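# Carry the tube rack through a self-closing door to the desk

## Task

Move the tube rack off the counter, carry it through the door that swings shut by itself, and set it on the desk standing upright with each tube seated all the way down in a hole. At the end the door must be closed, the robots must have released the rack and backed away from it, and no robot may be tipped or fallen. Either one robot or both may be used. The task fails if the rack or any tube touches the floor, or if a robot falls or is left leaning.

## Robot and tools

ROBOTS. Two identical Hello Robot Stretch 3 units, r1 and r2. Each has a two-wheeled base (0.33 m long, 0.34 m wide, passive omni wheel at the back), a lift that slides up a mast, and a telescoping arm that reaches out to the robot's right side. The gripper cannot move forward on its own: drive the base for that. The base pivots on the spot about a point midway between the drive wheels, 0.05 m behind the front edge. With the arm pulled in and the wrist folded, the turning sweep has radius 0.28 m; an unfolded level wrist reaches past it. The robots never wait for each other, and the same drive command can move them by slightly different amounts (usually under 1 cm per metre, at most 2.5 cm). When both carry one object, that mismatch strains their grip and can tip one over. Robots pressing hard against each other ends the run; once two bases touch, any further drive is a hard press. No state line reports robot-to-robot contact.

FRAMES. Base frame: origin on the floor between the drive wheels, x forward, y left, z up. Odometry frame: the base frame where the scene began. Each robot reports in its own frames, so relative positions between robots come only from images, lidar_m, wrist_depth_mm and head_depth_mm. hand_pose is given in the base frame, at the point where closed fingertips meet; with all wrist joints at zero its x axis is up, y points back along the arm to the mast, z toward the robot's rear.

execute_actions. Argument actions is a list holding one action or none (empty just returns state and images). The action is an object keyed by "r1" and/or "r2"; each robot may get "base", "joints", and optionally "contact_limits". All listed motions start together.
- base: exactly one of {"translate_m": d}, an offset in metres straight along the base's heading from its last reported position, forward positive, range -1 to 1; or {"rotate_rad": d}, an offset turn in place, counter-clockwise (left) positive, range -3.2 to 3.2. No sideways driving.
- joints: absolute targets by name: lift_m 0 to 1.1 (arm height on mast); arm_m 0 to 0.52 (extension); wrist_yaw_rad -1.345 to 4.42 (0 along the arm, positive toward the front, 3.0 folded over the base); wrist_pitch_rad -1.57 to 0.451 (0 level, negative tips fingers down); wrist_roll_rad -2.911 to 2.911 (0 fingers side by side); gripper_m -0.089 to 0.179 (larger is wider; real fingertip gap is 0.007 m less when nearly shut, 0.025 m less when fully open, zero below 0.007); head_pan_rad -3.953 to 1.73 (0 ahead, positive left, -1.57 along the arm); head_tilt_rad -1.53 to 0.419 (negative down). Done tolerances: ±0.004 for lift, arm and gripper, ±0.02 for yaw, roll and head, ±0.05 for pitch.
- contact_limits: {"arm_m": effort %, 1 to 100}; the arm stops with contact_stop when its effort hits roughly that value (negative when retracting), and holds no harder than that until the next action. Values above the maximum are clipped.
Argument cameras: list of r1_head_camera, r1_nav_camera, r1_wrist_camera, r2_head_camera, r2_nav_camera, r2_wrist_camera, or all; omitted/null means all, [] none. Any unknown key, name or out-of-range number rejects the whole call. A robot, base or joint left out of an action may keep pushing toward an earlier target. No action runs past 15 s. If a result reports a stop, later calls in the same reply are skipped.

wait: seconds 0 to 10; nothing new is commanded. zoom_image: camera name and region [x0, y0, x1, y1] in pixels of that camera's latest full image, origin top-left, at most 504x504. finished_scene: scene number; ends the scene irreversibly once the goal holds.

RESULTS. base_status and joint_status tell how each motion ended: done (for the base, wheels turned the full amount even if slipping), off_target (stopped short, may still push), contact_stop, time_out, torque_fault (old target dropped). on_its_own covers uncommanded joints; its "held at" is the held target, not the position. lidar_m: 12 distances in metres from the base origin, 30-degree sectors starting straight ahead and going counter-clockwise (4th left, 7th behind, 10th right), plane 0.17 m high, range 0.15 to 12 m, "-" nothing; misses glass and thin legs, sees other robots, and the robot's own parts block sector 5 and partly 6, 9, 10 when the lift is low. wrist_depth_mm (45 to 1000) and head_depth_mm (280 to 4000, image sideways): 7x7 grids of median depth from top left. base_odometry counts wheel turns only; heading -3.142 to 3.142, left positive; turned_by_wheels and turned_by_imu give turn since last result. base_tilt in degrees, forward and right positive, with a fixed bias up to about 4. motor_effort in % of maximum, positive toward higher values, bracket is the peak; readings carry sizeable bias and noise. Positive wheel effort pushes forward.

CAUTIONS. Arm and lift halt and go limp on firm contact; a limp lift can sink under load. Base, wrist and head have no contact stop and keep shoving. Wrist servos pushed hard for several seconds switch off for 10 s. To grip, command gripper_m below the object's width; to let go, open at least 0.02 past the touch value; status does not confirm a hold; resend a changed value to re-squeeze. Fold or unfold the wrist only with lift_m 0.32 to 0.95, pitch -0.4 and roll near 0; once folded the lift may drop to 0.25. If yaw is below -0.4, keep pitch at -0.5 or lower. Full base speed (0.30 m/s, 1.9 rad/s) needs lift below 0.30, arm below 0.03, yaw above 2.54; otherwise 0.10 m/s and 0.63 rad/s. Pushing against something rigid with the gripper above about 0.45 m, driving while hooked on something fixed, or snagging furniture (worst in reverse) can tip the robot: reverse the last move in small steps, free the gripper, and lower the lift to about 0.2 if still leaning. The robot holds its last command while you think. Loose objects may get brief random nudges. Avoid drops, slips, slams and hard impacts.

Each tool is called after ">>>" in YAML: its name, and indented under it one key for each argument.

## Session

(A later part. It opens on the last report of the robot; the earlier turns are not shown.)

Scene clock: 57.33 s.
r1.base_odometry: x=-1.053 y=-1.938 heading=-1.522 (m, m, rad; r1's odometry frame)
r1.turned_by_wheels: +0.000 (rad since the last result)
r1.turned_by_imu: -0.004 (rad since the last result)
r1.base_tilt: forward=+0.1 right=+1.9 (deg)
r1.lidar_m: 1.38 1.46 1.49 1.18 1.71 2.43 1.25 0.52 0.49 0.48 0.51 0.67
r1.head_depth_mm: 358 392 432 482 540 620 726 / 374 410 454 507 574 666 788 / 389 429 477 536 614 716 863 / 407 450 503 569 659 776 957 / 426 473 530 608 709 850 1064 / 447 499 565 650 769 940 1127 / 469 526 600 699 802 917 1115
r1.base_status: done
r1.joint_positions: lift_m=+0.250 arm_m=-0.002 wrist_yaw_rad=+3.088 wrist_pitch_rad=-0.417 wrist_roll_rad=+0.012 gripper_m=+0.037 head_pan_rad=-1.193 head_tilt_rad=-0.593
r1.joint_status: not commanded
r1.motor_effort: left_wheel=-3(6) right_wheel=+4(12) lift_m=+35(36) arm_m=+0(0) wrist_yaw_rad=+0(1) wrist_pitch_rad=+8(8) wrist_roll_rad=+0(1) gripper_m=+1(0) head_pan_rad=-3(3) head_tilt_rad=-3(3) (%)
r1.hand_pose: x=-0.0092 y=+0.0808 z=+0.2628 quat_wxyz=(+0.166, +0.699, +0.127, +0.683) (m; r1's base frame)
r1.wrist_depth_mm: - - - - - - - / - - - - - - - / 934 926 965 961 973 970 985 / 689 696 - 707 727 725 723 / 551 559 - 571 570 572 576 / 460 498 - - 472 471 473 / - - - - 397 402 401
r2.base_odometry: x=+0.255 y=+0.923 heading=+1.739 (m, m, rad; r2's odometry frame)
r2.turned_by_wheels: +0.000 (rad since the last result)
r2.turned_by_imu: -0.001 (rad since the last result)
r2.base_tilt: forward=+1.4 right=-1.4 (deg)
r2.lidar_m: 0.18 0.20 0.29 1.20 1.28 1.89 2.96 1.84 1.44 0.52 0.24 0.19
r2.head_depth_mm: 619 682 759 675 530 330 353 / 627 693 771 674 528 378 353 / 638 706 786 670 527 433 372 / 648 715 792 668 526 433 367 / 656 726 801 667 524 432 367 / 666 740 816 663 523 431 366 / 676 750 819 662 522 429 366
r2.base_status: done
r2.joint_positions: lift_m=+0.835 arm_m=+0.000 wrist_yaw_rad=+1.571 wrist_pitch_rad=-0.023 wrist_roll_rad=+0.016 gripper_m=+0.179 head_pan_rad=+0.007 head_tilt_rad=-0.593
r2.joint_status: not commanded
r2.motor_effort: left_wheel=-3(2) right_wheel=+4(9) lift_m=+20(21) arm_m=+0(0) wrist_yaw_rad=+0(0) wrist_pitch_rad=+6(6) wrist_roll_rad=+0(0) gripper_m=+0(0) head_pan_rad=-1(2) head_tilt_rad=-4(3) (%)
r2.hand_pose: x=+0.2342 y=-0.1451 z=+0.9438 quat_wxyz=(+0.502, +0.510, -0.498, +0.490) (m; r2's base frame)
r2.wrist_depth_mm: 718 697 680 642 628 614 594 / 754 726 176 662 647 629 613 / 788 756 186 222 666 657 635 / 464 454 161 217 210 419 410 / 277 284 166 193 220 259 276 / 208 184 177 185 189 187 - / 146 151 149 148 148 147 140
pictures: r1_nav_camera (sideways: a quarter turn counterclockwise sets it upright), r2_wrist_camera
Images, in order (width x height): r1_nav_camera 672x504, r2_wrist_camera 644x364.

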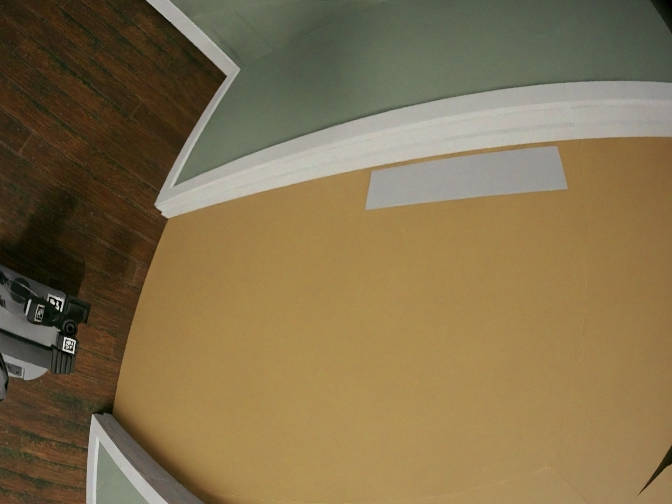

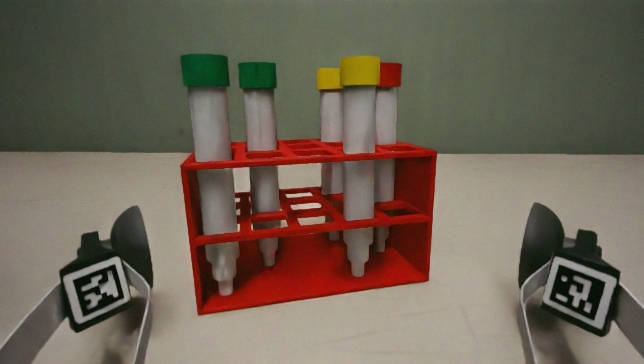

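>>> execute_actions:
  actions:
    - {"r1":{"base":{"rotate_rad":-0.7}},"r2":{"base":{"translate_m":0.06},"joints":{"wrist_yaw_rad":1.65}}}
  cameras: ["r2_wrist_camera"]

>>> execute_actions:
  actions:
    - {"r1":{"base":{"translate_m":0.22}},"r2":{"joints":{"gripper_m":0.095}}}
  cameras: []

>>> execute_actions:
  actions:
    - {"r1":{"base":{"rotate_rad":0.62}},"r2":{"joints":{"lift_m":0.92}}}
  cameras: ["r2_wrist_camera","r1_nav_camera"]

Scene clock: 61.33 s.
r1.base_odometry: x=-1.053 y=-1.938 heading=-2.222 (m, m, rad; r1's odometry frame)
r1.turned_by_wheels: -0.700 (rad since the last result)
r1.turned_by_imu: -0.690 (rad since the last result)
r1.base_tilt: forward=+0.3 right=+1.9 (deg)
r1.lidar_m: 0.62 1.17 1.40 1.48 1.62 1.18 2.10 2.38 0.65 0.51 0.48 0.49
r1.head_depth_mm: 414 464 513 565 622 717 954 / 403 450 507 582 675 782 919 / 390 434 489 558 651 780 975 / 380 421 473 537 620 736 911 / 370 410 456 516 597 703 855 / 360 397 442 498 571 669 807 / 351 386 429 481 547 638 763
r1.base_status: done
r1.joint_positions: lift_m=+0.250 arm_m=-0.002 wrist_yaw_rad=+3.088 wrist_pitch_rad=-0.417 wrist_roll_rad=+0.012 gripper_m=+0.037 head_pan_rad=-1.193 head_tilt_rad=-0.593
r1.joint_status: not commanded
r1.motor_effort: left_wheel=+3(8) right_wheel=-4(12) lift_m=+35(36) arm_m=+0(0) wrist_yaw_rad=+0(0) wrist_pitch_rad=+8(7) wrist_roll_rad=+0(0) gripper_m=+0(0) head_pan_rad=-3(3) head_tilt_rad=-3(4) (%)
r1.hand_pose: x=-0.0092 y=+0.0808 z=+0.2628 quat_wxyz=(+0.166, +0.699, +0.127, +0.683) (m; r1's base frame)
r1.wrist_depth_mm: - - - - - - - / - - - - - - - / 926 923 946 936 957 956 976 / 698 699 - 706 708 724 725 / 550 554 - 570 570 566 569 / 463 497 - - 480 470 475 / - - - - 398 404 401
r2.base_odometry: x=+0.245 y=+0.982 heading=+1.739 (m, m, rad; r2's odometry frame)
r2.turned_by_wheels: +0.000 (rad since the last result)
r2.turned_by_imu: -0.001 (rad since the last result)
r2.base_tilt: forward=+1.3 right=-1.4 (deg)
r2.lidar_m: - 0.15 0.20 0.81 1.27 1.88 3.00 1.85 1.44 0.35 0.16 0.15
r2.head_depth_mm: 570 628 698 676 529 435 310 / 577 637 711 673 528 435 326 / 586 647 723 670 528 434 384 / 595 658 736 668 525 433 367 / 603 670 750 665 525 432 367 / 613 679 765 663 524 430 366 / 621 693 779 660 521 430 365
r2.base_status: done
r2.joint_positions: lift_m=+0.835 arm_m=+0.000 wrist_yaw_rad=+1.648 wrist_pitch_rad=-0.023 wrist_roll_rad=+0.016 gripper_m=+0.179 head_pan_rad=+0.007 head_tilt_rad=-0.593
r2.joint_status: all done
r2.motor_effort: left_wheel=-3(6) right_wheel=+4(11) lift_m=+21(21) arm_m=+0(0) wrist_yaw_rad=+0(2) wrist_pitch_rad=+6(6) wrist_roll_rad=+0(0) gripper_m=-1(1) head_pan_rad=-3(2) head_tilt_rad=-4(4) (%)
r2.hand_pose: x=+0.2335 y=-0.1255 z=+0.9438 quat_wxyz=(+0.483, +0.529, -0.478, +0.509) (m; r2's base frame)
r2.wrist_depth_mm: 715 677 632 602 570 548 526 / 757 714 120 617 107 563 536 / 796 739 127 638 113 587 553 / 460 449 101 129 114 135 411 / 277 105 113 160 138 132 275 / 208 108 110 133 123 130 - / 145 145 127 145 137 139 140
pictures: r2_wrist_camera
Images, in order (width x height): r2_wrist_camera 644x364.

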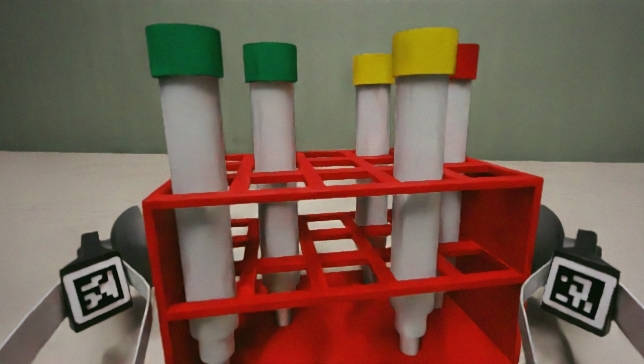

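Scene clock: 63.53 s.
r1.base_odometry: x=-1.186 y=-2.113 heading=-2.222 (m, m, rad; r1's odometry frame)
r1.turned_by_wheels: +0.000 (rad since the last result)
r1.turned_by_imu: -0.001 (rad since the last result)
r1.base_tilt: forward=+0.1 right=+1.9 (deg)
r1.lidar_m: 0.45 0.81 1.22 1.49 1.74 1.36 2.26 1.74 0.56 0.38 0.35 0.36
r1.head_depth_mm: 294 327 372 429 508 625 805 / 289 317 358 411 484 585 744 / 285 307 345 395 460 552 689 / - 298 333 380 439 522 644 / - 291 322 365 421 496 604 / - 287 312 352 403 472 570 / - 283 302 340 387 450 539
r1.base_status: done
r1.joint_positions: lift_m=+0.250 arm_m=-0.002 wrist_yaw_rad=+3.088 wrist_pitch_rad=-0.417 wrist_roll_rad=+0.012 gripper_m=+0.037 head_pan_rad=-1.193 head_tilt_rad=-0.593
r1.joint_status: not commanded
r1.motor_effort: left_wheel=+2(8) right_wheel=-5(9) lift_m=+36(36) arm_m=+0(0) wrist_yaw_rad=+0(0) wrist_pitch_rad=+8(8) wrist_roll_rad=+0(0) gripper_m=+1(0) head_pan_rad=-3(3) head_tilt_rad=-3(3) (%)
r1.hand_pose: x=-0.0092 y=+0.0808 z=+0.2628 quat_wxyz=(+0.166, +0.699, +0.127, +0.683) (m; r1's base frame)
r1.wrist_depth_mm: - - - - - - 912 / - - - - - - 972 / 930 917 959 941 974 963 925 / 684 696 - 716 713 726 736 / 549 553 - 577 561 572 569 / 459 495 - - 479 467 475 / - - - - 402 400 404
r2.base_odometry: x=+0.245 y=+0.982 heading=+1.739 (m, m, rad; r2's odometry frame)
r2.turned_by_wheels: +0.000 (rad since the last result)
r2.turned_by_imu: +0.000 (rad since the last result)
r2.base_tilt: forward=+1.4 right=-1.3 (deg)
r2.lidar_m: - 0.15 0.20 0.81 1.28 1.87 3.00 1.85 1.44 0.35 0.16 0.15
r2.head_depth_mm: 569 628 700 675 529 435 303 / 578 637 712 674 529 434 320 / 585 648 724 670 526 434 380 / 595 658 737 669 525 433 368 / 603 670 749 667 524 432 366 / 611 680 764 665 524 431 366 / 622 692 777 663 522 430 365
r2.base_status: not commanded
r2.joint_positions: lift_m=+0.835 arm_m=+0.000 wrist_yaw_rad=+1.649 wrist_pitch_rad=-0.023 wrist_roll_rad=+0.016 gripper_m=+0.100 head_pan_rad=+0.007 head_tilt_rad=-0.593
r2.joint_status: gripper_m off_target (ended at +0.100, target +0.095)
r2.motor_effort: left_wheel=-3(3) right_wheel=+5(4) lift_m=+21(21) arm_m=+0(0) wrist_yaw_rad=+1(1) wrist_pitch_rad=+6(6) wrist_roll_rad=+0(0) gripper_m=-28(99) head_pan_rad=-2(2) head_tilt_rad=-3(3) (%)
r2.hand_pose: x=+0.2335 y=-0.1253 z=+0.9438 quat_wxyz=(+0.483, +0.529, -0.478, +0.509) (m; r2's base frame)
r2.wrist_depth_mm: 731 676 632 607 569 544 519 / 751 708 105 612 114 566 542 / 788 728 105 184 121 588 555 / 469 456 104 134 124 148 412 / 277 273 111 160 148 142 256 / 197 103 112 150 132 152 196 / - 150 123 145 142 145 141
pictures: none
No camera images: the call's "cameras" was empty. Leave "cameras" out to get every camera's image.

Scene clock: 65.13 s.
r1.base_odometry: x=-1.186 y=-2.113 heading=-1.602 (m, m, rad; r1's odometry frame)
r1.turned_by_wheels: +0.620 (rad since the last result)
r1.turned_by_imu: +0.611 (rad since the last result)
r1.base_tilt: forward=+0.1 right=+2.0 (deg)
r1.lidar_m: 1.06 1.24 1.48 1.74 1.35 2.46 1.13 0.50 0.37 0.35 0.36 0.45
r1.head_depth_mm: - 285 304 340 384 443 524 / - 289 316 355 405 470 560 / - 296 330 372 426 499 604 / 286 307 344 390 451 534 654 / 290 320 359 410 478 573 716 / 299 333 377 431 508 618 772 / 310 347 395 456 536 611 704
r1.base_status: done
r1.joint_positions: lift_m=+0.250 arm_m=-0.002 wrist_yaw_rad=+3.088 wrist_pitch_rad=-0.417 wrist_roll_rad=+0.012 gripper_m=+0.037 head_pan_rad=-1.193 head_tilt_rad=-0.593
r1.joint_status: not commanded
r1.motor_effort: left_wheel=-3(8) right_wheel=+4(11) lift_m=+36(36) arm_m=+0(0) wrist_yaw_rad=+0(0) wrist_pitch_rad=+8(8) wrist_roll_rad=+1(1) gripper_m=+0(1) head_pan_rad=-3(3) head_tilt_rad=-3(3) (%)
r1.hand_pose: x=-0.0092 y=+0.0808 z=+0.2628 quat_wxyz=(+0.166, +0.699, +0.127, +0.683) (m; r1's base frame)
r1.wrist_depth_mm: - - - - - - - / - - - - - - - / 912 949 940 954 952 978 988 / 699 704 - 704 717 722 717 / 548 554 - 575 569 573 577 / 460 499 - - 477 471 474 / - - - - 401 398 403
r2.base_odometry: x=+0.245 y=+0.982 heading=+1.739 (m, m, rad; r2's odometry frame)
r2.turned_by_wheels: +0.000 (rad since the last result)
r2.turned_by_imu: +0.000 (rad since the last result)
r2.base_tilt: forward=+1.4 right=-1.3 (deg)
r2.lidar_m: - 0.15 0.20 0.81 1.28 1.88 3.01 1.85 1.44 0.35 0.16 0.15
r2.head_depth_mm: 570 628 701 676 530 434 - / 578 637 711 673 529 301 346 / 587 648 721 670 527 445 368 / 595 659 737 669 526 433 368 / 604 669 750 667 525 432 366 / 613 679 762 664 523 431 365 / 621 694 778 663 521 430 365
r2.base_status: not commanded
r2.joint_positions: lift_m=+0.920 arm_m=+0.000 wrist_yaw_rad=+1.649 wrist_pitch_rad=-0.027 wrist_roll_rad=+0.016 gripper_m=+0.106 head_pan_rad=+0.007 head_tilt_rad=-0.593
r2.joint_status: all done
r2.on_its_own: gripper_m is held at +0.105, not at your +0.095, by its stall guard, which is not easing now
r2.motor_effort: left_wheel=-3(3) right_wheel=+4(5) lift_m=+27(25) arm_m=+0(0) wrist_yaw_rad=+1(1) wrist_pitch_rad=+7(7) wrist_roll_rad=+0(0) gripper_m=-25(28) head_pan_rad=-3(3) head_tilt_rad=-4(3) (%)
r2.hand_pose: x=+0.2334 y=-0.1253 z=+1.0276 quat_wxyz=(+0.483, +0.530, -0.477, +0.508) (m; r2's base frame)
r2.wrist_depth_mm: 727 686 642 606 579 545 524 / 746 708 112 622 126 565 537 / 787 730 113 647 129 588 561 / 796 743 110 162 128 155 570 / 496 491 120 167 145 141 463 / 356 - 113 145 132 148 356 / 277 274 118 149 139 245 254
pictures: r1_nav_camera (sideways: a quarter turn counterclockwise sets it upright), r2_wrist_camera
Images, in order (width x height): r1_nav_camera 672x504, r2_wrist_camera 644x364.

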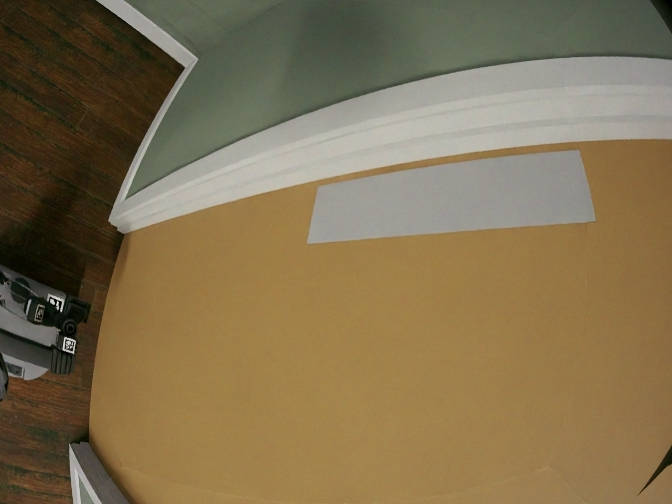

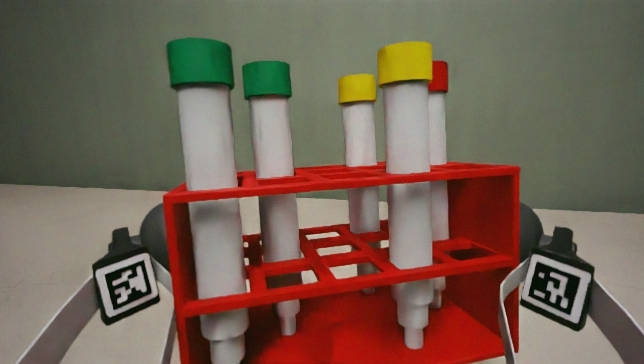

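>>> execute_actions:
  actions:
    - {"r1":{"joints":{"arm_m":0.5},"contact_limits":{"arm_m":30}},"r2":{"base":{"translate_m":-0.3}}}
  cameras: ["r1_nav_camera"]

>>> execute_actions:
  actions:
    - {"r2":{"base":{"rotate_rad":-3.02}}}
  cameras: []

>>> execute_actions:
  actions:
    - {"r2":{"base":{"translate_m":1.0}}}
  cameras: ["r2_nav_camera"]

Scene clock: 70.33 s.
r1.base_odometry: x=-1.186 y=-2.113 heading=-1.602 (m, m, rad; r1's odometry frame)
r1.turned_by_wheels: +0.000 (rad since the last result)
r1.turned_by_imu: -0.004 (rad since the last result)
r1.base_tilt: forward=+0.1 right=+1.9 (deg)
r1.lidar_m: 1.05 1.24 1.49 1.74 1.80 2.45 1.15 0.51 0.37 0.35 0.36 0.45
r1.head_depth_mm: - 285 304 341 386 446 529 / - 290 317 356 407 474 565 / - 296 330 373 427 502 609 / 285 307 344 391 452 536 658 / 292 320 360 411 478 575 718 / 298 332 376 431 510 619 779 / 308 346 393 455 537 617 710
r1.base_status: not commanded
r1.joint_positions: lift_m=+0.250 arm_m=+0.150 wrist_yaw_rad=+3.109 wrist_pitch_rad=-0.418 wrist_roll_rad=+0.013 gripper_m=+0.037 head_pan_rad=-1.194 head_tilt_rad=-0.598
r1.joint_status: arm_m contact_stop (moved +0.152 of +0.502)
r1.on_its_own: arm_m is slack since a contact_stop, until your next command for it (your +0.500 is given up); wrist_yaw_rad is at rest, and its effort (-16) is outside its rest range (-12 to +12)
r1.motor_effort: left_wheel=+1(21) right_wheel=-6(24) lift_m=+41(50) arm_m=+0(35) wrist_yaw_rad=-16(57) wrist_pitch_rad=+8(9) wrist_roll_rad=+0(1) gripper_m=+0(0) head_pan_rad=-3(3) head_tilt_rad=-1(3) (%)
r1.contact_limits: arm_m 30 (drawing in: default 15, maximum 25; extending or still: default 21, maximum 34)
r1.hand_pose: x=-0.0139 y=-0.0708 z=+0.2625 quat_wxyz=(+0.159, +0.698, +0.134, +0.685) (m; r1's base frame)
r1.wrist_depth_mm: - - - - - - - / - - - - - - - / 935 942 939 962 972 980 977 / 695 722 755 742 719 715 722 / 554 - - - 567 570 569 / 476 - - - 475 472 475 / - - - - 401 405 403
r2.base_odometry: x=+0.295 y=+0.686 heading=+1.738 (m, m, rad; r2's odometry frame)
r2.turned_by_wheels: +0.000 (rad since the last result)
r2.turned_by_imu: -0.001 (rad since the last result)
r2.base_tilt: forward=+1.4 right=-1.4 (deg)
r2.lidar_m: 0.42 0.45 0.67 1.22 1.30 1.92 2.72 1.82 1.42 1.39 0.54 0.43
r2.head_depth_mm: 818 902 930 672 529 499 - / 830 914 924 675 528 301 745 / 842 929 923 670 526 587 742 / 854 944 917 669 528 620 761 / 866 958 913 668 541 639 792 / 881 976 907 663 556 660 821 / 891 991 906 661 555 677 856
r2.base_status: done
r2.joint_positions: lift_m=+0.920 arm_m=+0.000 wrist_yaw_rad=+1.649 wrist_pitch_rad=-0.027 wrist_roll_rad=+0.016 gripper_m=+0.106 head_pan_rad=+0.007 head_tilt_rad=-0.593
r2.joint_status: not commanded
r2.on_its_own: gripper_m is held at +0.105, not at your +0.095, by its stall guard, which is not easing now
r2.motor_effort: left_wheel=-3(7) right_wheel=+4(5) lift_m=+27(27) arm_m=+0(0) wrist_yaw_rad=+0(0) wrist_pitch_rad=+7(7) wrist_roll_rad=+0(0) gripper_m=-25(24) head_pan_rad=-2(2) head_tilt_rad=-4(4) (%)
r2.hand_pose: x=+0.2334 y=-0.1253 z=+1.0276 quat_wxyz=(+0.483, +0.530, -0.477, +0.508) (m; r2's base frame)
r2.wrist_depth_mm: - 996 948 874 845 809 759 / - - 112 910 126 833 793 / - - 113 948 129 844 802 / 834 823 111 162 128 155 740 / 500 496 120 168 145 142 462 / 458 - 113 145 133 149 358 / 495 461 118 149 139 310 307
pictures: r1_nav_camera (sideways: a quarter turn counterclockwise sets it upright)
Images, in order (width x height): r1_nav_camera 672x504.

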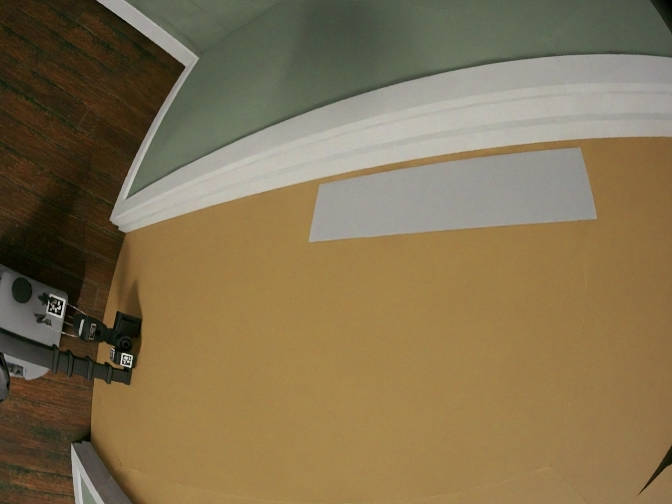

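not run: a stop came earlier in this reply.

not run: a stop came earlier in this reply.

>>> execute_actions:
  actions:
    - {"r1":{"base":{"translate_m":0.15},"joints":{"arm_m":0.1}},"r2":{"base":{"rotate_rad":-3.02}}}
  cameras: []

>>> execute_actions:
  actions:
    - {"r1":{"joints":{"arm_m":0.5},"contact_limits":{"arm_m":34}},"r2":{"base":{"translate_m":1.0}}}
  cameras: ["r2_nav_camera","r1_nav_camera"]

Scene clock: 76.67 s.
r1.base_odometry: x=-1.191 y=-2.263 heading=-1.602 (m, m, rad; r1's odometry frame)
r1.turned_by_wheels: +0.000 (rad since the last result)
r1.turned_by_imu: -0.001 (rad since the last result)
r1.base_tilt: forward=+0.2 right=+1.8 (deg)
r1.lidar_m: 1.04 1.09 1.42 1.74 1.80 2.45 1.14 0.50 0.37 0.35 0.34 0.37
r1.head_depth_mm: - 283 302 339 384 443 527 / - 288 315 354 403 471 563 / - 293 326 368 424 499 604 / 285 304 340 386 447 532 656 / 289 316 355 406 464 548 654 / 288 306 334 369 411 474 582 / - 286 299 334 393 500 670
r1.base_status: done
r1.joint_positions: lift_m=+0.250 arm_m=+0.100 wrist_yaw_rad=+3.090 wrist_pitch_rad=-0.418 wrist_roll_rad=+0.013 gripper_m=+0.037 head_pan_rad=-1.194 head_tilt_rad=-0.598
r1.joint_status: all done
r1.motor_effort: left_wheel=+0(4) right_wheel=-1(7) lift_m=+41(42) arm_m=-3(3) wrist_yaw_rad=-3(15) wrist_pitch_rad=+8(8) wrist_roll_rad=+0(1) gripper_m=+0(1) head_pan_rad=-3(2) head_tilt_rad=-1(1) (%)
r1.hand_pose: x=-0.0097 y=-0.0212 z=+0.2625 quat_wxyz=(+0.166, +0.699, +0.128, +0.683) (m; r1's base frame)
r1.wrist_depth_mm: - - - - - - - / - - - - - - - / 928 933 931 963 975 969 986 / 700 697 711 717 720 726 718 / 555 - - - 571 569 575 / 459 - - - 478 476 471 / - - - - 398 400 399
r2.base_odometry: x=+0.295 y=+0.686 heading=-1.281 (m, m, rad; r2's odometry frame)
r2.turned_by_wheels: -3.020 (rad since the last result)
r2.turned_by_imu: -3.060 (rad since the last result)
r2.base_tilt: forward=+1.3 right=-1.4 (deg)
r2.lidar_m: 2.72 1.65 1.39 0.90 0.50 0.42 0.42 0.48 0.80 1.22 1.38 2.29
r2.head_depth_mm: 2216 2417 2669 2251 1751 1445 - / 2276 2473 2726 2244 1758 301 1158 / 2342 2575 2762 2226 1749 1484 1227 / 2388 2639 2838 2229 1756 1444 1224 / 2437 2727 2868 2225 1740 1448 1222 / 2458 2719 2820 2206 1742 1438 1224 / 2166 2284 2445 2186 1736 1430 1220
r2.base_status: done
r2.joint_positions: lift_m=+0.920 arm_m=+0.000 wrist_yaw_rad=+1.649 wrist_pitch_rad=-0.027 wrist_roll_rad=+0.016 gripper_m=+0.106 head_pan_rad=+0.007 head_tilt_rad=-0.593
r2.joint_status: not commanded
r2.on_its_own: gripper_m is held at +0.105, not at your +0.095, by its stall guard, which is not easing now
r2.motor_effort: left_wheel=+2(6) right_wheel=-6(9) lift_m=+27(27) arm_m=+0(0) wrist_yaw_rad=+0(0) wrist_pitch_rad=+7(7) wrist_roll_rad=+0(0) gripper_m=-26(25) head_pan_rad=-2(3) head_tilt_rad=-3(4) (%)
r2.hand_pose: x=+0.2334 y=-0.1253 z=+1.0276 quat_wxyz=(+0.483, +0.530, -0.477, +0.508) (m; r2's base frame)
r2.wrist_depth_mm: - - - - - - - / - - 111 - 126 - - / - - 113 - 130 - - / - - 111 162 128 156 - / - - 121 168 145 141 - / - - 113 145 132 145 - / - - 118 149 139 - -
pictures: none
No camera images: the call's "cameras" was empty. Leave "cameras" out to get every camera's image.

Scene clock: 87.67 s.
r1.base_odometry: x=-1.191 y=-2.263 heading=-1.602 (m, m, rad; r1's odometry frame)
r1.turned_by_wheels: +0.000 (rad since the last result)
r1.turned_by_imu: +0.002 (rad since the last result)
r1.base_tilt: forward=+0.1 right=+1.8 (deg)
r1.lidar_m: 1.05 1.09 1.42 1.74 1.80 2.45 1.13 0.66 0.64 0.66 0.34 0.37
r1.head_depth_mm: 596 641 692 755 826 901 993 / 2458 2656 785 846 938 1038 1140 / 2527 2798 3029 2315 1758 1356 1191 / 2548 2792 3009 2290 1783 1418 1194 / 2040 2176 2432 2098 538 589 682 / 293 304 332 369 411 472 579 / - 285 298 335 394 503 672
r1.base_status: not commanded
r1.joint_positions: lift_m=+0.250 arm_m=+0.498 wrist_yaw_rad=+3.090 wrist_pitch_rad=-0.418 wrist_roll_rad=+0.013 gripper_m=+0.037 head_pan_rad=-1.194 head_tilt_rad=-0.598
r1.joint_status: all done
r1.motor_effort: left_wheel=+0(14) right_wheel=-12(20) lift_m=+40(42) arm_m=+12(31) wrist_yaw_rad=-2(57) wrist_pitch_rad=+8(9) wrist_roll_rad=+0(0) gripper_m=+0(1) head_pan_rad=-2(2) head_tilt_rad=-1(1) (%)
r1.contact_limits: arm_m 34 (drawing in: default 15, maximum 25; extending or still: default 21, maximum 34)
r1.hand_pose: x=-0.0098 y=-0.4192 z=+0.2626 quat_wxyz=(+0.166, +0.700, +0.128, +0.683) (m; r1's base frame)
r1.wrist_depth_mm: - - - - - - 234 / - - - - - - 222 / 935 944 - 949 967 987 223 / 689 699 - - 715 650 234 / 552 551 536 - 562 350 238 / 457 460 478 466 478 332 241 / 393 397 400 401 400 350 269
r2.base_odometry: x=+0.581 y=-0.272 heading=-1.281 (m, m, rad; r2's odometry frame)
r2.turned_by_wheels: +0.000 (rad since the last result)
r2.turned_by_imu: +0.000 (rad since the last result)
r2.base_tilt: forward=+1.4 right=-1.2 (deg)
r2.lidar_m: 1.75 1.03 1.03 1.16 1.33 1.39 1.38 1.58 1.44 1.44 1.62 1.76
r2.head_depth_mm: 1407 1545 1719 1923 1749 1450 - / 1445 1583 1776 1998 1758 301 1153 / 1488 1638 1833 2037 1767 1481 1228 / 1531 1694 1891 2061 1754 1438 1221 / 1577 1737 1945 2134 1742 1436 1223 / 1613 1801 2021 2186 1734 1429 1220 / 1669 1828 2016 2082 1732 1433 1217
r2.base_status: done
r2.joint_positions: lift_m=+0.920 arm_m=+0.000 wrist_yaw_rad=+1.649 wrist_pitch_rad=-0.027 wrist_roll_rad=+0.016 gripper_m=+0.106 head_pan_rad=+0.007 head_tilt_rad=-0.593
r2.joint_status: not commanded
r2.on_its_own: gripper_m is held at +0.105, not at your +0.095, by its stall guard, which is not easing now
r2.motor_effort: left_wheel=+3(5) right_wheel=-6(6) lift_m=+27(27) arm_m=+0(0) wrist_yaw_rad=+0(0) wrist_pitch_rad=+7(7) wrist_roll_rad=+1(1) gripper_m=-25(25) head_pan_rad=-2(3) head_tilt_rad=-4(4) (%)
r2.hand_pose: x=+0.2334 y=-0.1253 z=+1.0276 quat_wxyz=(+0.483, +0.530, -0.477, +0.508) (m; r2's base frame)
r2.wrist_depth_mm: 794 - - - - - - / 797 - 112 - 126 - - / 830 - 113 - 129 - - / 846 - 111 162 128 155 - / 865 947 121 167 145 142 - / 889 - 114 146 132 144 - / 887 - 118 149 139 - -
pictures: r1_nav_camera (sideways: a quarter turn counterclockwise sets it upright), r2_nav_camera (sideways: a quarter turn counterclockwise sets it upright)
Images, in order (width x height): r1_nav_camera 672x504, r2_nav_camera 672x504.

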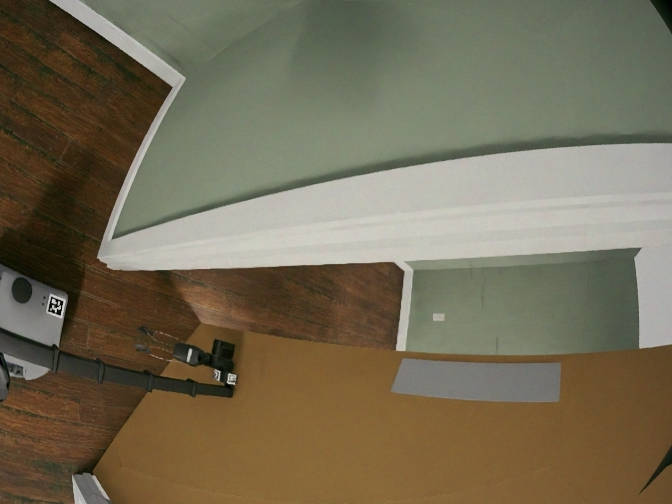

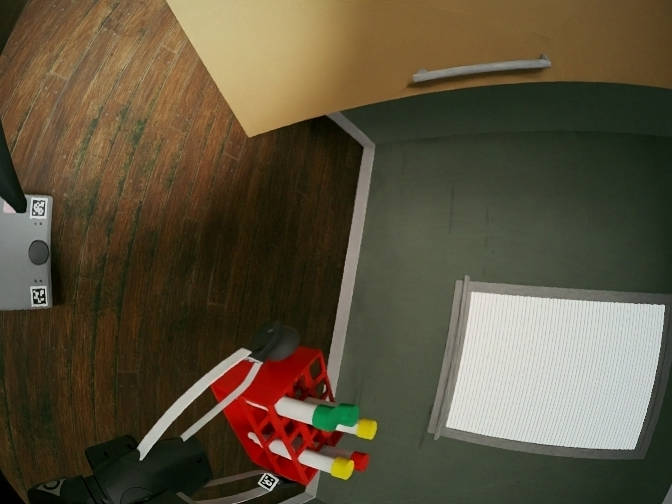

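>>> execute_actions:
  actions:
    - {"r2":{"base":{"translate_m":1.0}}}
  cameras: []

>>> execute_actions:
  actions:
    - {"r2":{"base":{"rotate_rad":1.5}}}
  cameras: ["r2_nav_camera"]

Scene clock: 99.40 s.
r1.base_odometry: x=-1.191 y=-2.263 heading=-1.602 (m, m, rad; r1's odometry frame)
r1.turned_by_wheels: +0.000 (rad since the last result)
r1.turned_by_imu: -0.001 (rad since the last result)
r1.base_tilt: forward=+0.1 right=+2.0 (deg)
r1.lidar_m: 1.05 1.09 1.41 1.74 1.80 2.45 1.13 0.66 0.64 0.66 0.34 0.37
r1.head_depth_mm: 596 641 694 755 826 905 996 / 1049 1041 785 847 941 1037 1143 / 2537 2743 3003 2311 1621 1357 1203 / 2529 2657 2985 2276 1748 1418 1198 / 2021 2178 2399 2082 538 589 679 / 293 304 333 368 410 473 578 / - 285 298 335 395 503 673
r1.base_status: not commanded
r1.joint_positions: lift_m=+0.250 arm_m=+0.498 wrist_yaw_rad=+3.090 wrist_pitch_rad=-0.418 wrist_roll_rad=+0.013 gripper_m=+0.037 head_pan_rad=-1.194 head_tilt_rad=-0.598
r1.joint_status: not commanded
r1.motor_effort: left_wheel=+0(1) right_wheel=-11(11) lift_m=+39(40) arm_m=+12(12) wrist_yaw_rad=-2(2) wrist_pitch_rad=+8(8) wrist_roll_rad=+0(1) gripper_m=+0(0) head_pan_rad=-2(3) head_tilt_rad=-1(1) (%)
r1.hand_pose: x=-0.0098 y=-0.4192 z=+0.2626 quat_wxyz=(+0.166, +0.700, +0.128, +0.683) (m; r1's base frame)
r1.wrist_depth_mm: - - - - - - 233 / - - - - - - 222 / 926 936 - 967 958 968 224 / 684 702 - - 715 647 234 / 558 557 540 - 566 347 239 / 464 465 476 469 472 335 240 / 394 398 397 402 398 348 269
r2.base_odometry: x=+0.866 y=-1.231 heading=-1.281 (m, m, rad; r2's odometry frame)
r2.turned_by_wheels: +0.000 (rad since the last result)
r2.turned_by_imu: +0.000 (rad since the last result)
r2.base_tilt: forward=+1.4 right=-1.4 (deg)
r2.lidar_m: 0.79 0.90 0.96 0.54 0.67 1.80 2.35 1.97 1.66 1.65 0.93 0.79
r2.head_depth_mm: 605 664 741 811 940 1030 - / 631 691 763 840 991 301 1153 / 648 716 798 899 1030 1185 1233 / 667 737 823 933 1075 1274 1227 / 685 759 855 969 1120 1333 1220 / 703 785 885 1010 1176 1368 1222 / 726 812 912 1050 1239 1403 1215
r2.base_status: done
r2.joint_positions: lift_m=+0.920 arm_m=+0.000 wrist_yaw_rad=+1.649 wrist_pitch_rad=-0.027 wrist_roll_rad=+0.016 gripper_m=+0.106 head_pan_rad=+0.007 head_tilt_rad=-0.593
r2.joint_status: not commanded
r2.on_its_own: gripper_m is held at +0.105, not at your +0.095, by its stall guard, which is not easing now
r2.motor_effort: left_wheel=+2(5) right_wheel=-5(6) lift_m=+27(28) arm_m=+0(0) wrist_yaw_rad=+0(0) wrist_pitch_rad=+7(7) wrist_roll_rad=+0(1) gripper_m=-25(26) head_pan_rad=-3(2) head_tilt_rad=-3(3) (%)
r2.hand_pose: x=+0.2334 y=-0.1253 z=+1.0276 quat_wxyz=(+0.483, +0.530, -0.477, +0.508) (m; r2's base frame)
r2.wrist_depth_mm: 886 811 725 670 604 568 524 / 933 840 112 687 126 578 541 / 973 887 114 709 129 598 560 / 975 924 110 162 128 156 577 / 996 970 120 168 145 142 578 / 972 - 114 145 132 144 584 / 958 - 118 149 139 664 648
pictures: none
No camera images: the call's "cameras" was empty. Leave "cameras" out to get every camera's image.

Scene clock: 102.77 s.
r1.base_odometry: x=-1.191 y=-2.263 heading=-1.602 (m, m, rad; r1's odometry frame)
r1.turned_by_wheels: +0.000 (rad since the last result)
r1.turned_by_imu: +0.000 (rad since the last result)
r1.base_tilt: forward=+0.2 right=+1.8 (deg)
r1.lidar_m: 1.05 1.09 1.42 1.74 1.80 2.45 1.14 0.66 0.64 0.66 0.34 0.37
r1.head_depth_mm: 595 639 693 755 828 901 991 / 2354 2666 783 851 940 1038 1142 / 2533 2684 3008 2289 1684 1355 1197 / 2537 1104 2927 2292 1719 1422 1193 / 2038 2200 2426 2105 538 590 681 / 293 304 333 368 411 472 579 / - 284 298 335 395 502 673
r1.base_status: not commanded
r1.joint_positions: lift_m=+0.250 arm_m=+0.498 wrist_yaw_rad=+3.090 wrist_pitch_rad=-0.418 wrist_roll_rad=+0.013 gripper_m=+0.037 head_pan_rad=-1.194 head_tilt_rad=-0.598
r1.joint_status: not commanded
r1.motor_effort: left_wheel=+1(0) right_wheel=-11(11) lift_m=+40(40) arm_m=+12(12) wrist_yaw_rad=-2(2) wrist_pitch_rad=+8(8) wrist_roll_rad=+0(0) gripper_m=+0(0) head_pan_rad=-2(2) head_tilt_rad=-1(1) (%)
r1.hand_pose: x=-0.0098 y=-0.4192 z=+0.2626 quat_wxyz=(+0.166, +0.700, +0.128, +0.683) (m; r1's base frame)
r1.wrist_depth_mm: - - - - - - 232 / - - - - - - 222 / 933 937 - 952 972 959 224 / 687 698 - - 713 646 234 / 551 553 532 - 568 350 237 / 456 469 482 465 481 334 240 / 391 394 395 399 400 353 267
r2.base_odometry: x=+0.866 y=-1.231 heading=+0.219 (m, m, rad; r2's odometry frame)
r2.turned_by_wheels: +1.500 (rad since the last result)
r2.turned_by_imu: +1.519 (rad since the last result)
r2.base_tilt: forward=+1.4 right=-1.4 (deg)
r2.lidar_m: 0.54 0.60 1.62 2.34 2.07 1.67 1.66 0.99 0.79 0.79 0.87 0.97
r2.head_depth_mm: 754 831 925 1036 1171 1280 - / 771 843 942 1059 1213 301 1152 / 2501 2860 2883 2001 1296 1410 1230 / 1312 2818 2749 1856 1642 1438 1223 / 451 496 552 621 717 866 1058 / 437 494 568 648 804 1017 1194 / 485 525 592 787 996 1326 1215
r2.base_status: done
r2.joint_positions: lift_m=+0.920 arm_m=+0.000 wrist_yaw_rad=+1.649 wrist_pitch_rad=-0.027 wrist_roll_rad=+0.016 gripper_m=+0.106 head_pan_rad=+0.007 head_tilt_rad=-0.593
r2.joint_status: not commanded
r2.on_its_own: gripper_m is held at +0.105, not at your +0.095, by its stall guard, which is not easing now
r2.motor_effort: left_wheel=-3(5) right_wheel=+4(11) lift_m=+27(27) arm_m=+0(0) wrist_yaw_rad=+0(2) wrist_pitch_rad=+7(7) wrist_roll_rad=+1(0) gripper_m=-25(26) head_pan_rad=-3(3) head_tilt_rad=-3(4) (%)
r2.hand_pose: x=+0.2334 y=-0.1253 z=+1.0276 quat_wxyz=(+0.483, +0.530, -0.477, +0.508) (m; r2's base frame)
r2.wrist_depth_mm: - 505 - - 775 729 685 / - 526 112 - 126 749 705 / - 575 114 - 130 781 729 / - 647 110 162 128 155 749 / - 878 122 167 145 142 773 / - - 114 145 132 144 776 / - - 118 149 139 845 842
pictures: r2_nav_camera (sideways: a quarter turn counterclockwise sets it upright)
Images, in order (width x height): r2_nav_camera 672x504.

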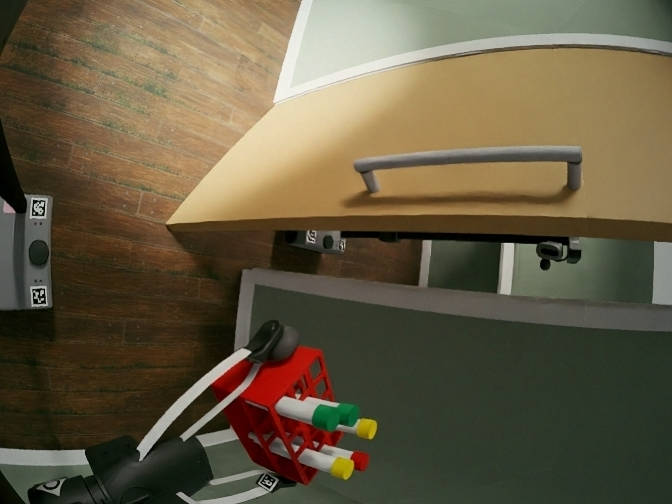

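>>> execute_actions:
  actions:
    - {"r2":{"base":{"rotate_rad":-0.8}}}
  cameras: []

>>> execute_actions:
  actions:
    - {"r2":{"base":{"translate_m":0.5}}}
  cameras: []

>>> execute_actions:
  actions:
    - {"r2":{"base":{"rotate_rad":1.3}}}
  cameras: ["r2_nav_camera"]

Scene clock: 105.63 s.
r1.base_odometry: x=-1.191 y=-2.263 heading=-1.602 (m, m, rad; r1's odometry frame)
r1.turned_by_wheels: +0.000 (rad since the last result)
r1.turned_by_imu: +0.000 (rad since the last result)
r1.base_tilt: forward=+0.1 right=+1.9 (deg)
r1.lidar_m: 1.05 1.09 1.42 1.74 1.81 2.45 1.13 0.66 0.64 0.66 0.34 0.38
r1.head_depth_mm: 596 642 692 754 828 900 994 / 2396 1265 783 848 940 1031 1144 / 2496 2739 2996 2300 1655 1337 1197 / 2529 2663 3043 2295 1766 1421 1196 / 2041 2111 2437 2104 537 589 680 / 293 304 333 368 410 473 580 / - 285 298 335 394 503 674
r1.base_status: not commanded
r1.joint_positions: lift_m=+0.250 arm_m=+0.498 wrist_yaw_rad=+3.090 wrist_pitch_rad=-0.418 wrist_roll_rad=+0.013 gripper_m=+0.037 head_pan_rad=-1.194 head_tilt_rad=-0.598
r1.joint_status: not commanded
r1.motor_effort: left_wheel=+1(1) right_wheel=-12(11) lift_m=+39(40) arm_m=+12(12) wrist_yaw_rad=-2(2) wrist_pitch_rad=+8(8) wrist_roll_rad=+0(1) gripper_m=+0(1) head_pan_rad=-2(2) head_tilt_rad=-1(1) (%)
r1.hand_pose: x=-0.0098 y=-0.4192 z=+0.2626 quat_wxyz=(+0.166, +0.700, +0.128, +0.683) (m; r1's base frame)
r1.wrist_depth_mm: - - - - - - 233 / - - - - - - 222 / 920 931 - 967 960 978 222 / 688 696 - - 713 653 235 / 554 563 540 - 568 349 238 / 462 465 479 468 481 332 240 / 396 397 395 398 398 350 268
r2.base_odometry: x=+0.866 y=-1.231 heading=-0.581 (m, m, rad; r2's odometry frame)
r2.turned_by_wheels: -0.800 (rad since the last result)
r2.turned_by_imu: -0.811 (rad since the last result)
r2.base_tilt: forward=+1.4 right=-1.4 (deg)
r2.lidar_m: 1.00 0.94 0.54 0.96 2.35 2.39 1.79 1.65 1.29 0.86 0.79 0.80
r2.head_depth_mm: 830 890 955 1035 1110 1164 - / 920 993 1074 1174 1292 301 1156 / 1000 1100 1218 1359 1531 1486 1230 / 954 1057 1190 1344 1559 1445 1228 / 897 990 1103 1237 1419 1439 1225 / 848 928 1028 1153 1299 1402 1219 / 803 876 963 1067 1198 1334 1216
r2.base_status: done
r2.joint_positions: lift_m=+0.920 arm_m=+0.000 wrist_yaw_rad=+1.649 wrist_pitch_rad=-0.027 wrist_roll_rad=+0.016 gripper_m=+0.106 head_pan_rad=+0.007 head_tilt_rad=-0.593
r2.joint_status: not commanded
r2.on_its_own: gripper_m is held at +0.105, not at your +0.095, by its stall guard, which is not easing now
r2.motor_effort: left_wheel=+2(6) right_wheel=-5(10) lift_m=+27(27) arm_m=+0(0) wrist_yaw_rad=+0(1) wrist_pitch_rad=+7(7) wrist_roll_rad=+0(0) gripper_m=-25(25) head_pan_rad=-1(4) head_tilt_rad=-4(3) (%)
r2.hand_pose: x=+0.2334 y=-0.1253 z=+1.0276 quat_wxyz=(+0.483, +0.530, -0.477, +0.508) (m; r2's base frame)
r2.wrist_depth_mm: 723 805 919 - 775 622 507 / 742 809 111 - 126 637 517 / 771 841 113 - 130 638 524 / 796 858 111 162 128 155 529 / 841 856 120 168 145 141 527 / - - 114 145 132 144 519 / - 953 118 149 139 636 579
pictures: none
No camera images: the call's "cameras" was empty. Leave "cameras" out to get every camera's image.

Scene clock: 111.63 s.
r1.base_odometry: x=-1.191 y=-2.263 heading=-1.602 (m, m, rad; r1's odometry frame)
r1.turned_by_wheels: +0.000 (rad since the last result)
r1.turned_by_imu: +0.000 (rad since the last result)
r1.base_tilt: forward=+0.3 right=+1.9 (deg)
r1.lidar_m: 1.05 1.09 1.41 1.74 1.81 2.45 1.13 0.66 0.64 0.66 0.34 0.38
r1.head_depth_mm: 596 640 693 755 828 902 992 / 2442 2617 786 851 941 1033 1142 / 2558 2812 3013 2289 1761 1351 1196 / 2538 2598 3016 2281 1658 1428 1192 / 814 867 980 1087 537 587 681 / 293 304 332 368 411 473 578 / - 284 298 335 394 503 674
r1.base_status: not commanded
r1.joint_positions: lift_m=+0.250 arm_m=+0.498 wrist_yaw_rad=+3.090 wrist_pitch_rad=-0.418 wrist_roll_rad=+0.013 gripper_m=+0.037 head_pan_rad=-1.194 head_tilt_rad=-0.598
r1.joint_status: not commanded
r1.motor_effort: left_wheel=+1(0) right_wheel=-12(11) lift_m=+40(40) arm_m=+12(12) wrist_yaw_rad=-2(1) wrist_pitch_rad=+8(7) wrist_roll_rad=+0(0) gripper_m=+1(0) head_pan_rad=-2(2) head_tilt_rad=-1(1) (%)
r1.hand_pose: x=-0.0098 y=-0.4192 z=+0.2626 quat_wxyz=(+0.166, +0.700, +0.128, +0.683) (m; r1's base frame)
r1.wrist_depth_mm: - - - - - - 233 / - - - - - - 221 / 930 938 - 957 974 974 223 / 697 691 - - 719 650 235 / 554 558 539 - 563 350 238 / 458 464 482 471 478 333 241 / 393 393 397 399 399 352 267
r2.base_odometry: x=+1.284 y=-1.505 heading=-0.581 (m, m, rad; r2's odometry frame)
r2.turned_by_wheels: +0.000 (rad since the last result)
r2.turned_by_imu: +0.000 (rad since the last result)
r2.base_tilt: forward=+1.3 right=-1.4 (deg)
r2.lidar_m: 0.61 0.56 0.57 0.68 0.48 2.68 2.22 2.05 0.80 0.53 0.49 0.49
r2.head_depth_mm: 501 537 578 625 671 705 - / 557 602 653 713 782 301 978 / 580 647 721 811 910 1053 1175 / 544 603 677 769 894 1063 1199 / 511 564 629 707 810 946 1136 / 483 530 585 655 741 855 1012 / 457 499 548 608 684 778 904
r2.base_status: done
r2.joint_positions: lift_m=+0.920 arm_m=+0.000 wrist_yaw_rad=+1.649 wrist_pitch_rad=-0.027 wrist_roll_rad=+0.016 gripper_m=+0.106 head_pan_rad=+0.007 head_tilt_rad=-0.593
r2.joint_status: not commanded
r2.on_its_own: gripper_m is held at +0.105, not at your +0.095, by its stall guard, which is not easing now
r2.motor_effort: left_wheel=+2(7) right_wheel=-6(6) lift_m=+27(27) arm_m=+0(0) wrist_yaw_rad=+1(0) wrist_pitch_rad=+7(7) wrist_roll_rad=+1(0) gripper_m=-26(25) head_pan_rad=-3(2) head_tilt_rad=-4(4) (%)
r2.hand_pose: x=+0.2334 y=-0.1253 z=+1.0276 quat_wxyz=(+0.483, +0.530, -0.477, +0.508) (m; r2's base frame)
r2.wrist_depth_mm: 437 486 543 598 405 328 267 / 449 494 112 595 126 333 270 / 464 511 113 613 130 340 275 / 470 517 110 162 128 155 280 / 482 512 121 167 145 141 277 / 490 - 114 145 132 145 275 / 502 566 118 149 139 332 307
pictures: none
No camera images: the call's "cameras" was empty. Leave "cameras" out to get every camera's image.

Scene clock: 114.63 s.
r1.base_odometry: x=-1.191 y=-2.263 heading=-1.602 (m, m, rad; r1's odometry frame)
r1.turned_by_wheels: +0.000 (rad since the last result)
r1.turned_by_imu: +0.000 (rad since the last result)
r1.base_tilt: forward=+0.1 right=+1.9 (deg)
r1.lidar_m: 1.05 1.09 1.41 1.75 1.80 2.45 1.13 0.66 0.64 0.66 0.34 0.37
r1.head_depth_mm: 597 641 692 754 829 904 994 / 2428 2635 783 850 941 1035 1141 / 2545 2800 3019 2286 1761 1351 1193 / 2525 2811 2992 2261 1748 1421 1193 / 980 1035 1155 1297 538 589 680 / 293 304 332 369 411 471 579 / - 284 298 335 394 503 673
r1.base_status: not commanded
r1.joint_positions: lift_m=+0.250 arm_m=+0.498 wrist_yaw_rad=+3.090 wrist_pitch_rad=-0.418 wrist_roll_rad=+0.013 gripper_m=+0.037 head_pan_rad=-1.194 head_tilt_rad=-0.598
r1.joint_status: not commanded
r1.motor_effort: left_wheel=+0(0) right_wheel=-12(12) lift_m=+39(40) arm_m=+12(12) wrist_yaw_rad=-2(2) wrist_pitch_rad=+7(7) wrist_roll_rad=+0(1) gripper_m=+0(0) head_pan_rad=-2(3) head_tilt_rad=-1(1) (%)
r1.hand_pose: x=-0.0098 y=-0.4192 z=+0.2626 quat_wxyz=(+0.166, +0.700, +0.128, +0.683) (m; r1's base frame)
r1.wrist_depth_mm: - - - - - - 234 / - - - - - - 221 / 935 944 - 960 968 973 224 / 695 693 - - 713 649 234 / 555 554 531 - 566 347 239 / 457 464 481 469 475 332 240 / 395 394 396 397 399 352 267
r2.base_odometry: x=+1.284 y=-1.505 heading=+0.719 (m, m, rad; r2's odometry frame)
r2.turned_by_wheels: +1.300 (rad since the last result)
r2.turned_by_imu: +1.316 (rad since the last result)
r2.base_tilt: forward=+1.4 right=-1.4 (deg)
r2.lidar_m: 0.61 0.48 2.65 2.60 2.07 1.30 0.62 0.50 0.49 0.53 0.57 0.56
r2.head_depth_mm: 478 518 566 621 681 730 - / 501 547 603 673 757 301 1014 / 2753 3045 2900 1366 851 953 1136 / 2973 3264 2998 2124 1495 1438 1224 / 3215 3580 3017 2211 1645 1368 1221 / 3434 3735 3042 2210 1747 1034 1221 / 3191 3472 2962 1597 1593 946 878
r2.base_status: done
r2.joint_positions: lift_m=+0.920 arm_m=+0.000 wrist_yaw_rad=+1.649 wrist_pitch_rad=-0.027 wrist_roll_rad=+0.016 gripper_m=+0.106 head_pan_rad=+0.007 head_tilt_rad=-0.593
r2.joint_status: not commanded
r2.on_its_own: gripper_m is held at +0.105, not at your +0.095, by its stall guard, which is not easing now
r2.motor_effort: left_wheel=-4(5) right_wheel=+5(10) lift_m=+27(27) arm_m=+0(0) wrist_yaw_rad=+1(1) wrist_pitch_rad=+7(7) wrist_roll_rad=+0(0) gripper_m=-26(25) head_pan_rad=-3(3) head_tilt_rad=-3(3) (%)
r2.hand_pose: x=+0.2334 y=-0.1253 z=+1.0276 quat_wxyz=(+0.483, +0.530, -0.477, +0.508) (m; r2's base frame)
r2.wrist_depth_mm: 531 - - 523 422 364 311 / 522 886 112 530 126 371 318 / 509 956 113 536 130 381 325 / 496 838 111 162 128 155 331 / 484 642 120 167 145 141 336 / 463 - 114 145 132 145 332 / 441 807 118 149 139 388 366
pictures: r2_nav_camera (sideways: a quarter turn counterclockwise sets it upright)
Images, in order (width x height): r2_nav_camera 672x504.

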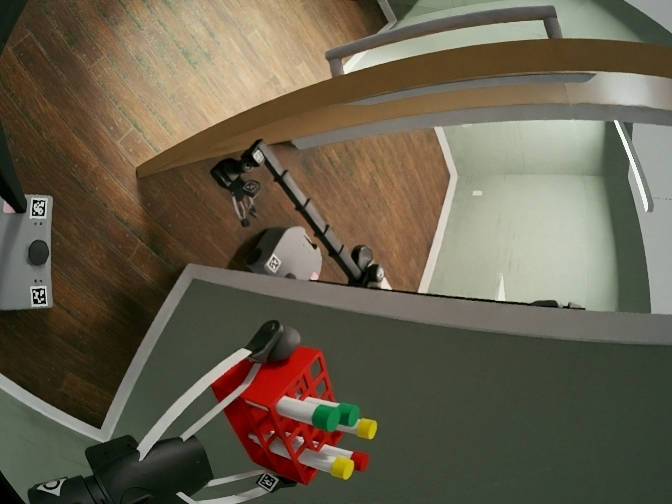

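>>> execute_actions:
  actions:
    - {"r1":{"base":{"translate_m":-0.25}},"r2":{"base":{"rotate_rad":0.35}}}
  cameras: ["r2_nav_camera"]

Scene clock: 118.67 s.
r1.base_odometry: x=-1.184 y=-2.013 heading=-1.598 (m, m, rad; r1's odometry frame)
r1.turned_by_wheels: +0.003 (rad since the last result)
r1.turned_by_imu: +0.005 (rad since the last result)
r1.base_tilt: forward=+0.2 right=+1.9 (deg)
r1.lidar_m: 1.07 1.34 1.54 1.33 1.33 2.47 1.12 0.50 0.53 0.64 1.22 0.53
r1.head_depth_mm: 687 724 767 813 867 906 941 / 802 853 916 977 1054 1124 1150 / 2536 2824 3026 2202 1609 1394 1196 / 2648 2937 3119 2287 1766 1420 1190 / 2458 2683 2880 2294 1756 1417 1194 / 2032 2167 2328 2220 1597 1420 1195 / 1099 1168 1943 2034 1541 1376 881
r1.base_status: translate_m off_target (by the wheels' count: -0.2499 of -0.2500)
r1.joint_positions: lift_m=+0.250 arm_m=+0.499 wrist_yaw_rad=+3.090 wrist_pitch_rad=-0.418 wrist_roll_rad=+0.013 gripper_m=+0.037 head_pan_rad=-1.194 head_tilt_rad=-0.598
r1.joint_status: not commanded
r1.on_its_own: left_wheel is at rest, and its effort (+31) is outside its rest range (-18 to +18); right_wheel is at rest, and its effort (-94) is outside its rest range (-18 to +18)
r1.motor_effort: left_wheel=+31(33) right_wheel=-94(100) lift_m=+40(40) arm_m=+8(12) wrist_yaw_rad=-2(2) wrist_pitch_rad=+8(8) wrist_roll_rad=+0(0) gripper_m=+1(0) head_pan_rad=-2(3) head_tilt_rad=-1(0) (%)
r1.hand_pose: x=-0.0097 y=-0.4198 z=+0.2626 quat_wxyz=(+0.166, +0.700, +0.128, +0.683) (m; r1's base frame)
r1.wrist_depth_mm: - - - - - - - / - - - - - - - / 931 941 - 945 956 994 971 / 686 702 - - 708 720 726 / 551 561 537 - 560 568 564 / 461 467 485 468 478 464 473 / 393 397 398 402 401 401 403
r2.base_odometry: x=+1.284 y=-1.505 heading=+1.069 (m, m, rad; r2's odometry frame)
r2.turned_by_wheels: +0.350 (rad since the last result)
r2.turned_by_imu: +0.354 (rad since the last result)
r2.base_tilt: forward=+1.3 right=-1.4 (deg)
r2.lidar_m: 0.98 0.63 2.72 2.16 2.06 0.73 0.51 0.49 0.50 0.59 0.56 0.58
r2.head_depth_mm: 3115 3305 3067 1494 1609 896 - / 3394 3753 3060 1997 1554 301 1155 / 3404 3711 3043 2227 1660 1481 1224 / 3080 3463 2727 1683 1703 1445 1223 / 1000 1096 1197 1333 1221 1436 1222 / 830 894 967 1047 1144 1263 1220 / 711 756 809 866 930 1003 1092
r2.base_status: done
r2.joint_positions: lift_m=+0.920 arm_m=+0.000 wrist_yaw_rad=+1.649 wrist_pitch_rad=-0.027 wrist_roll_rad=+0.016 gripper_m=+0.106 head_pan_rad=+0.007 head_tilt_rad=-0.593
r2.joint_status: not commanded
r2.on_its_own: gripper_m is held at +0.105, not at your +0.095, by its stall guard, which is not easing now
r2.motor_effort: left_wheel=-3(6) right_wheel=+5(9) lift_m=+27(27) arm_m=+0(0) wrist_yaw_rad=+0(1) wrist_pitch_rad=+7(7) wrist_roll_rad=+0(0) gripper_m=-25(25) head_pan_rad=-3(3) head_tilt_rad=-4(4) (%)
r2.hand_pose: x=+0.2334 y=-0.1253 z=+1.0276 quat_wxyz=(+0.483, +0.530, -0.477, +0.508) (m; r2's base frame)
r2.wrist_depth_mm: 537 674 909 - - 417 335 / 542 655 112 - 126 429 342 / 548 701 113 - 129 433 345 / 551 674 111 162 128 156 351 / 560 636 120 168 144 142 346 / 558 - 113 145 132 144 341 / 601 731 118 149 139 419 381
pictures: r2_nav_camera (sideways: a quarter turn counterclockwise sets it upright)
Images, in order (width x height): r2_nav_camera 672x504.

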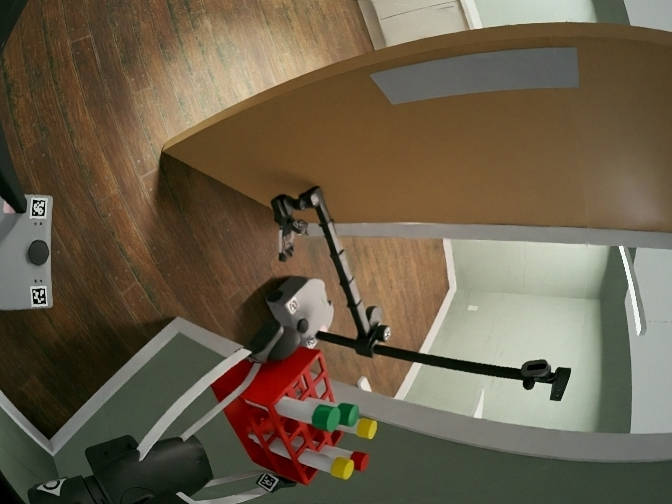

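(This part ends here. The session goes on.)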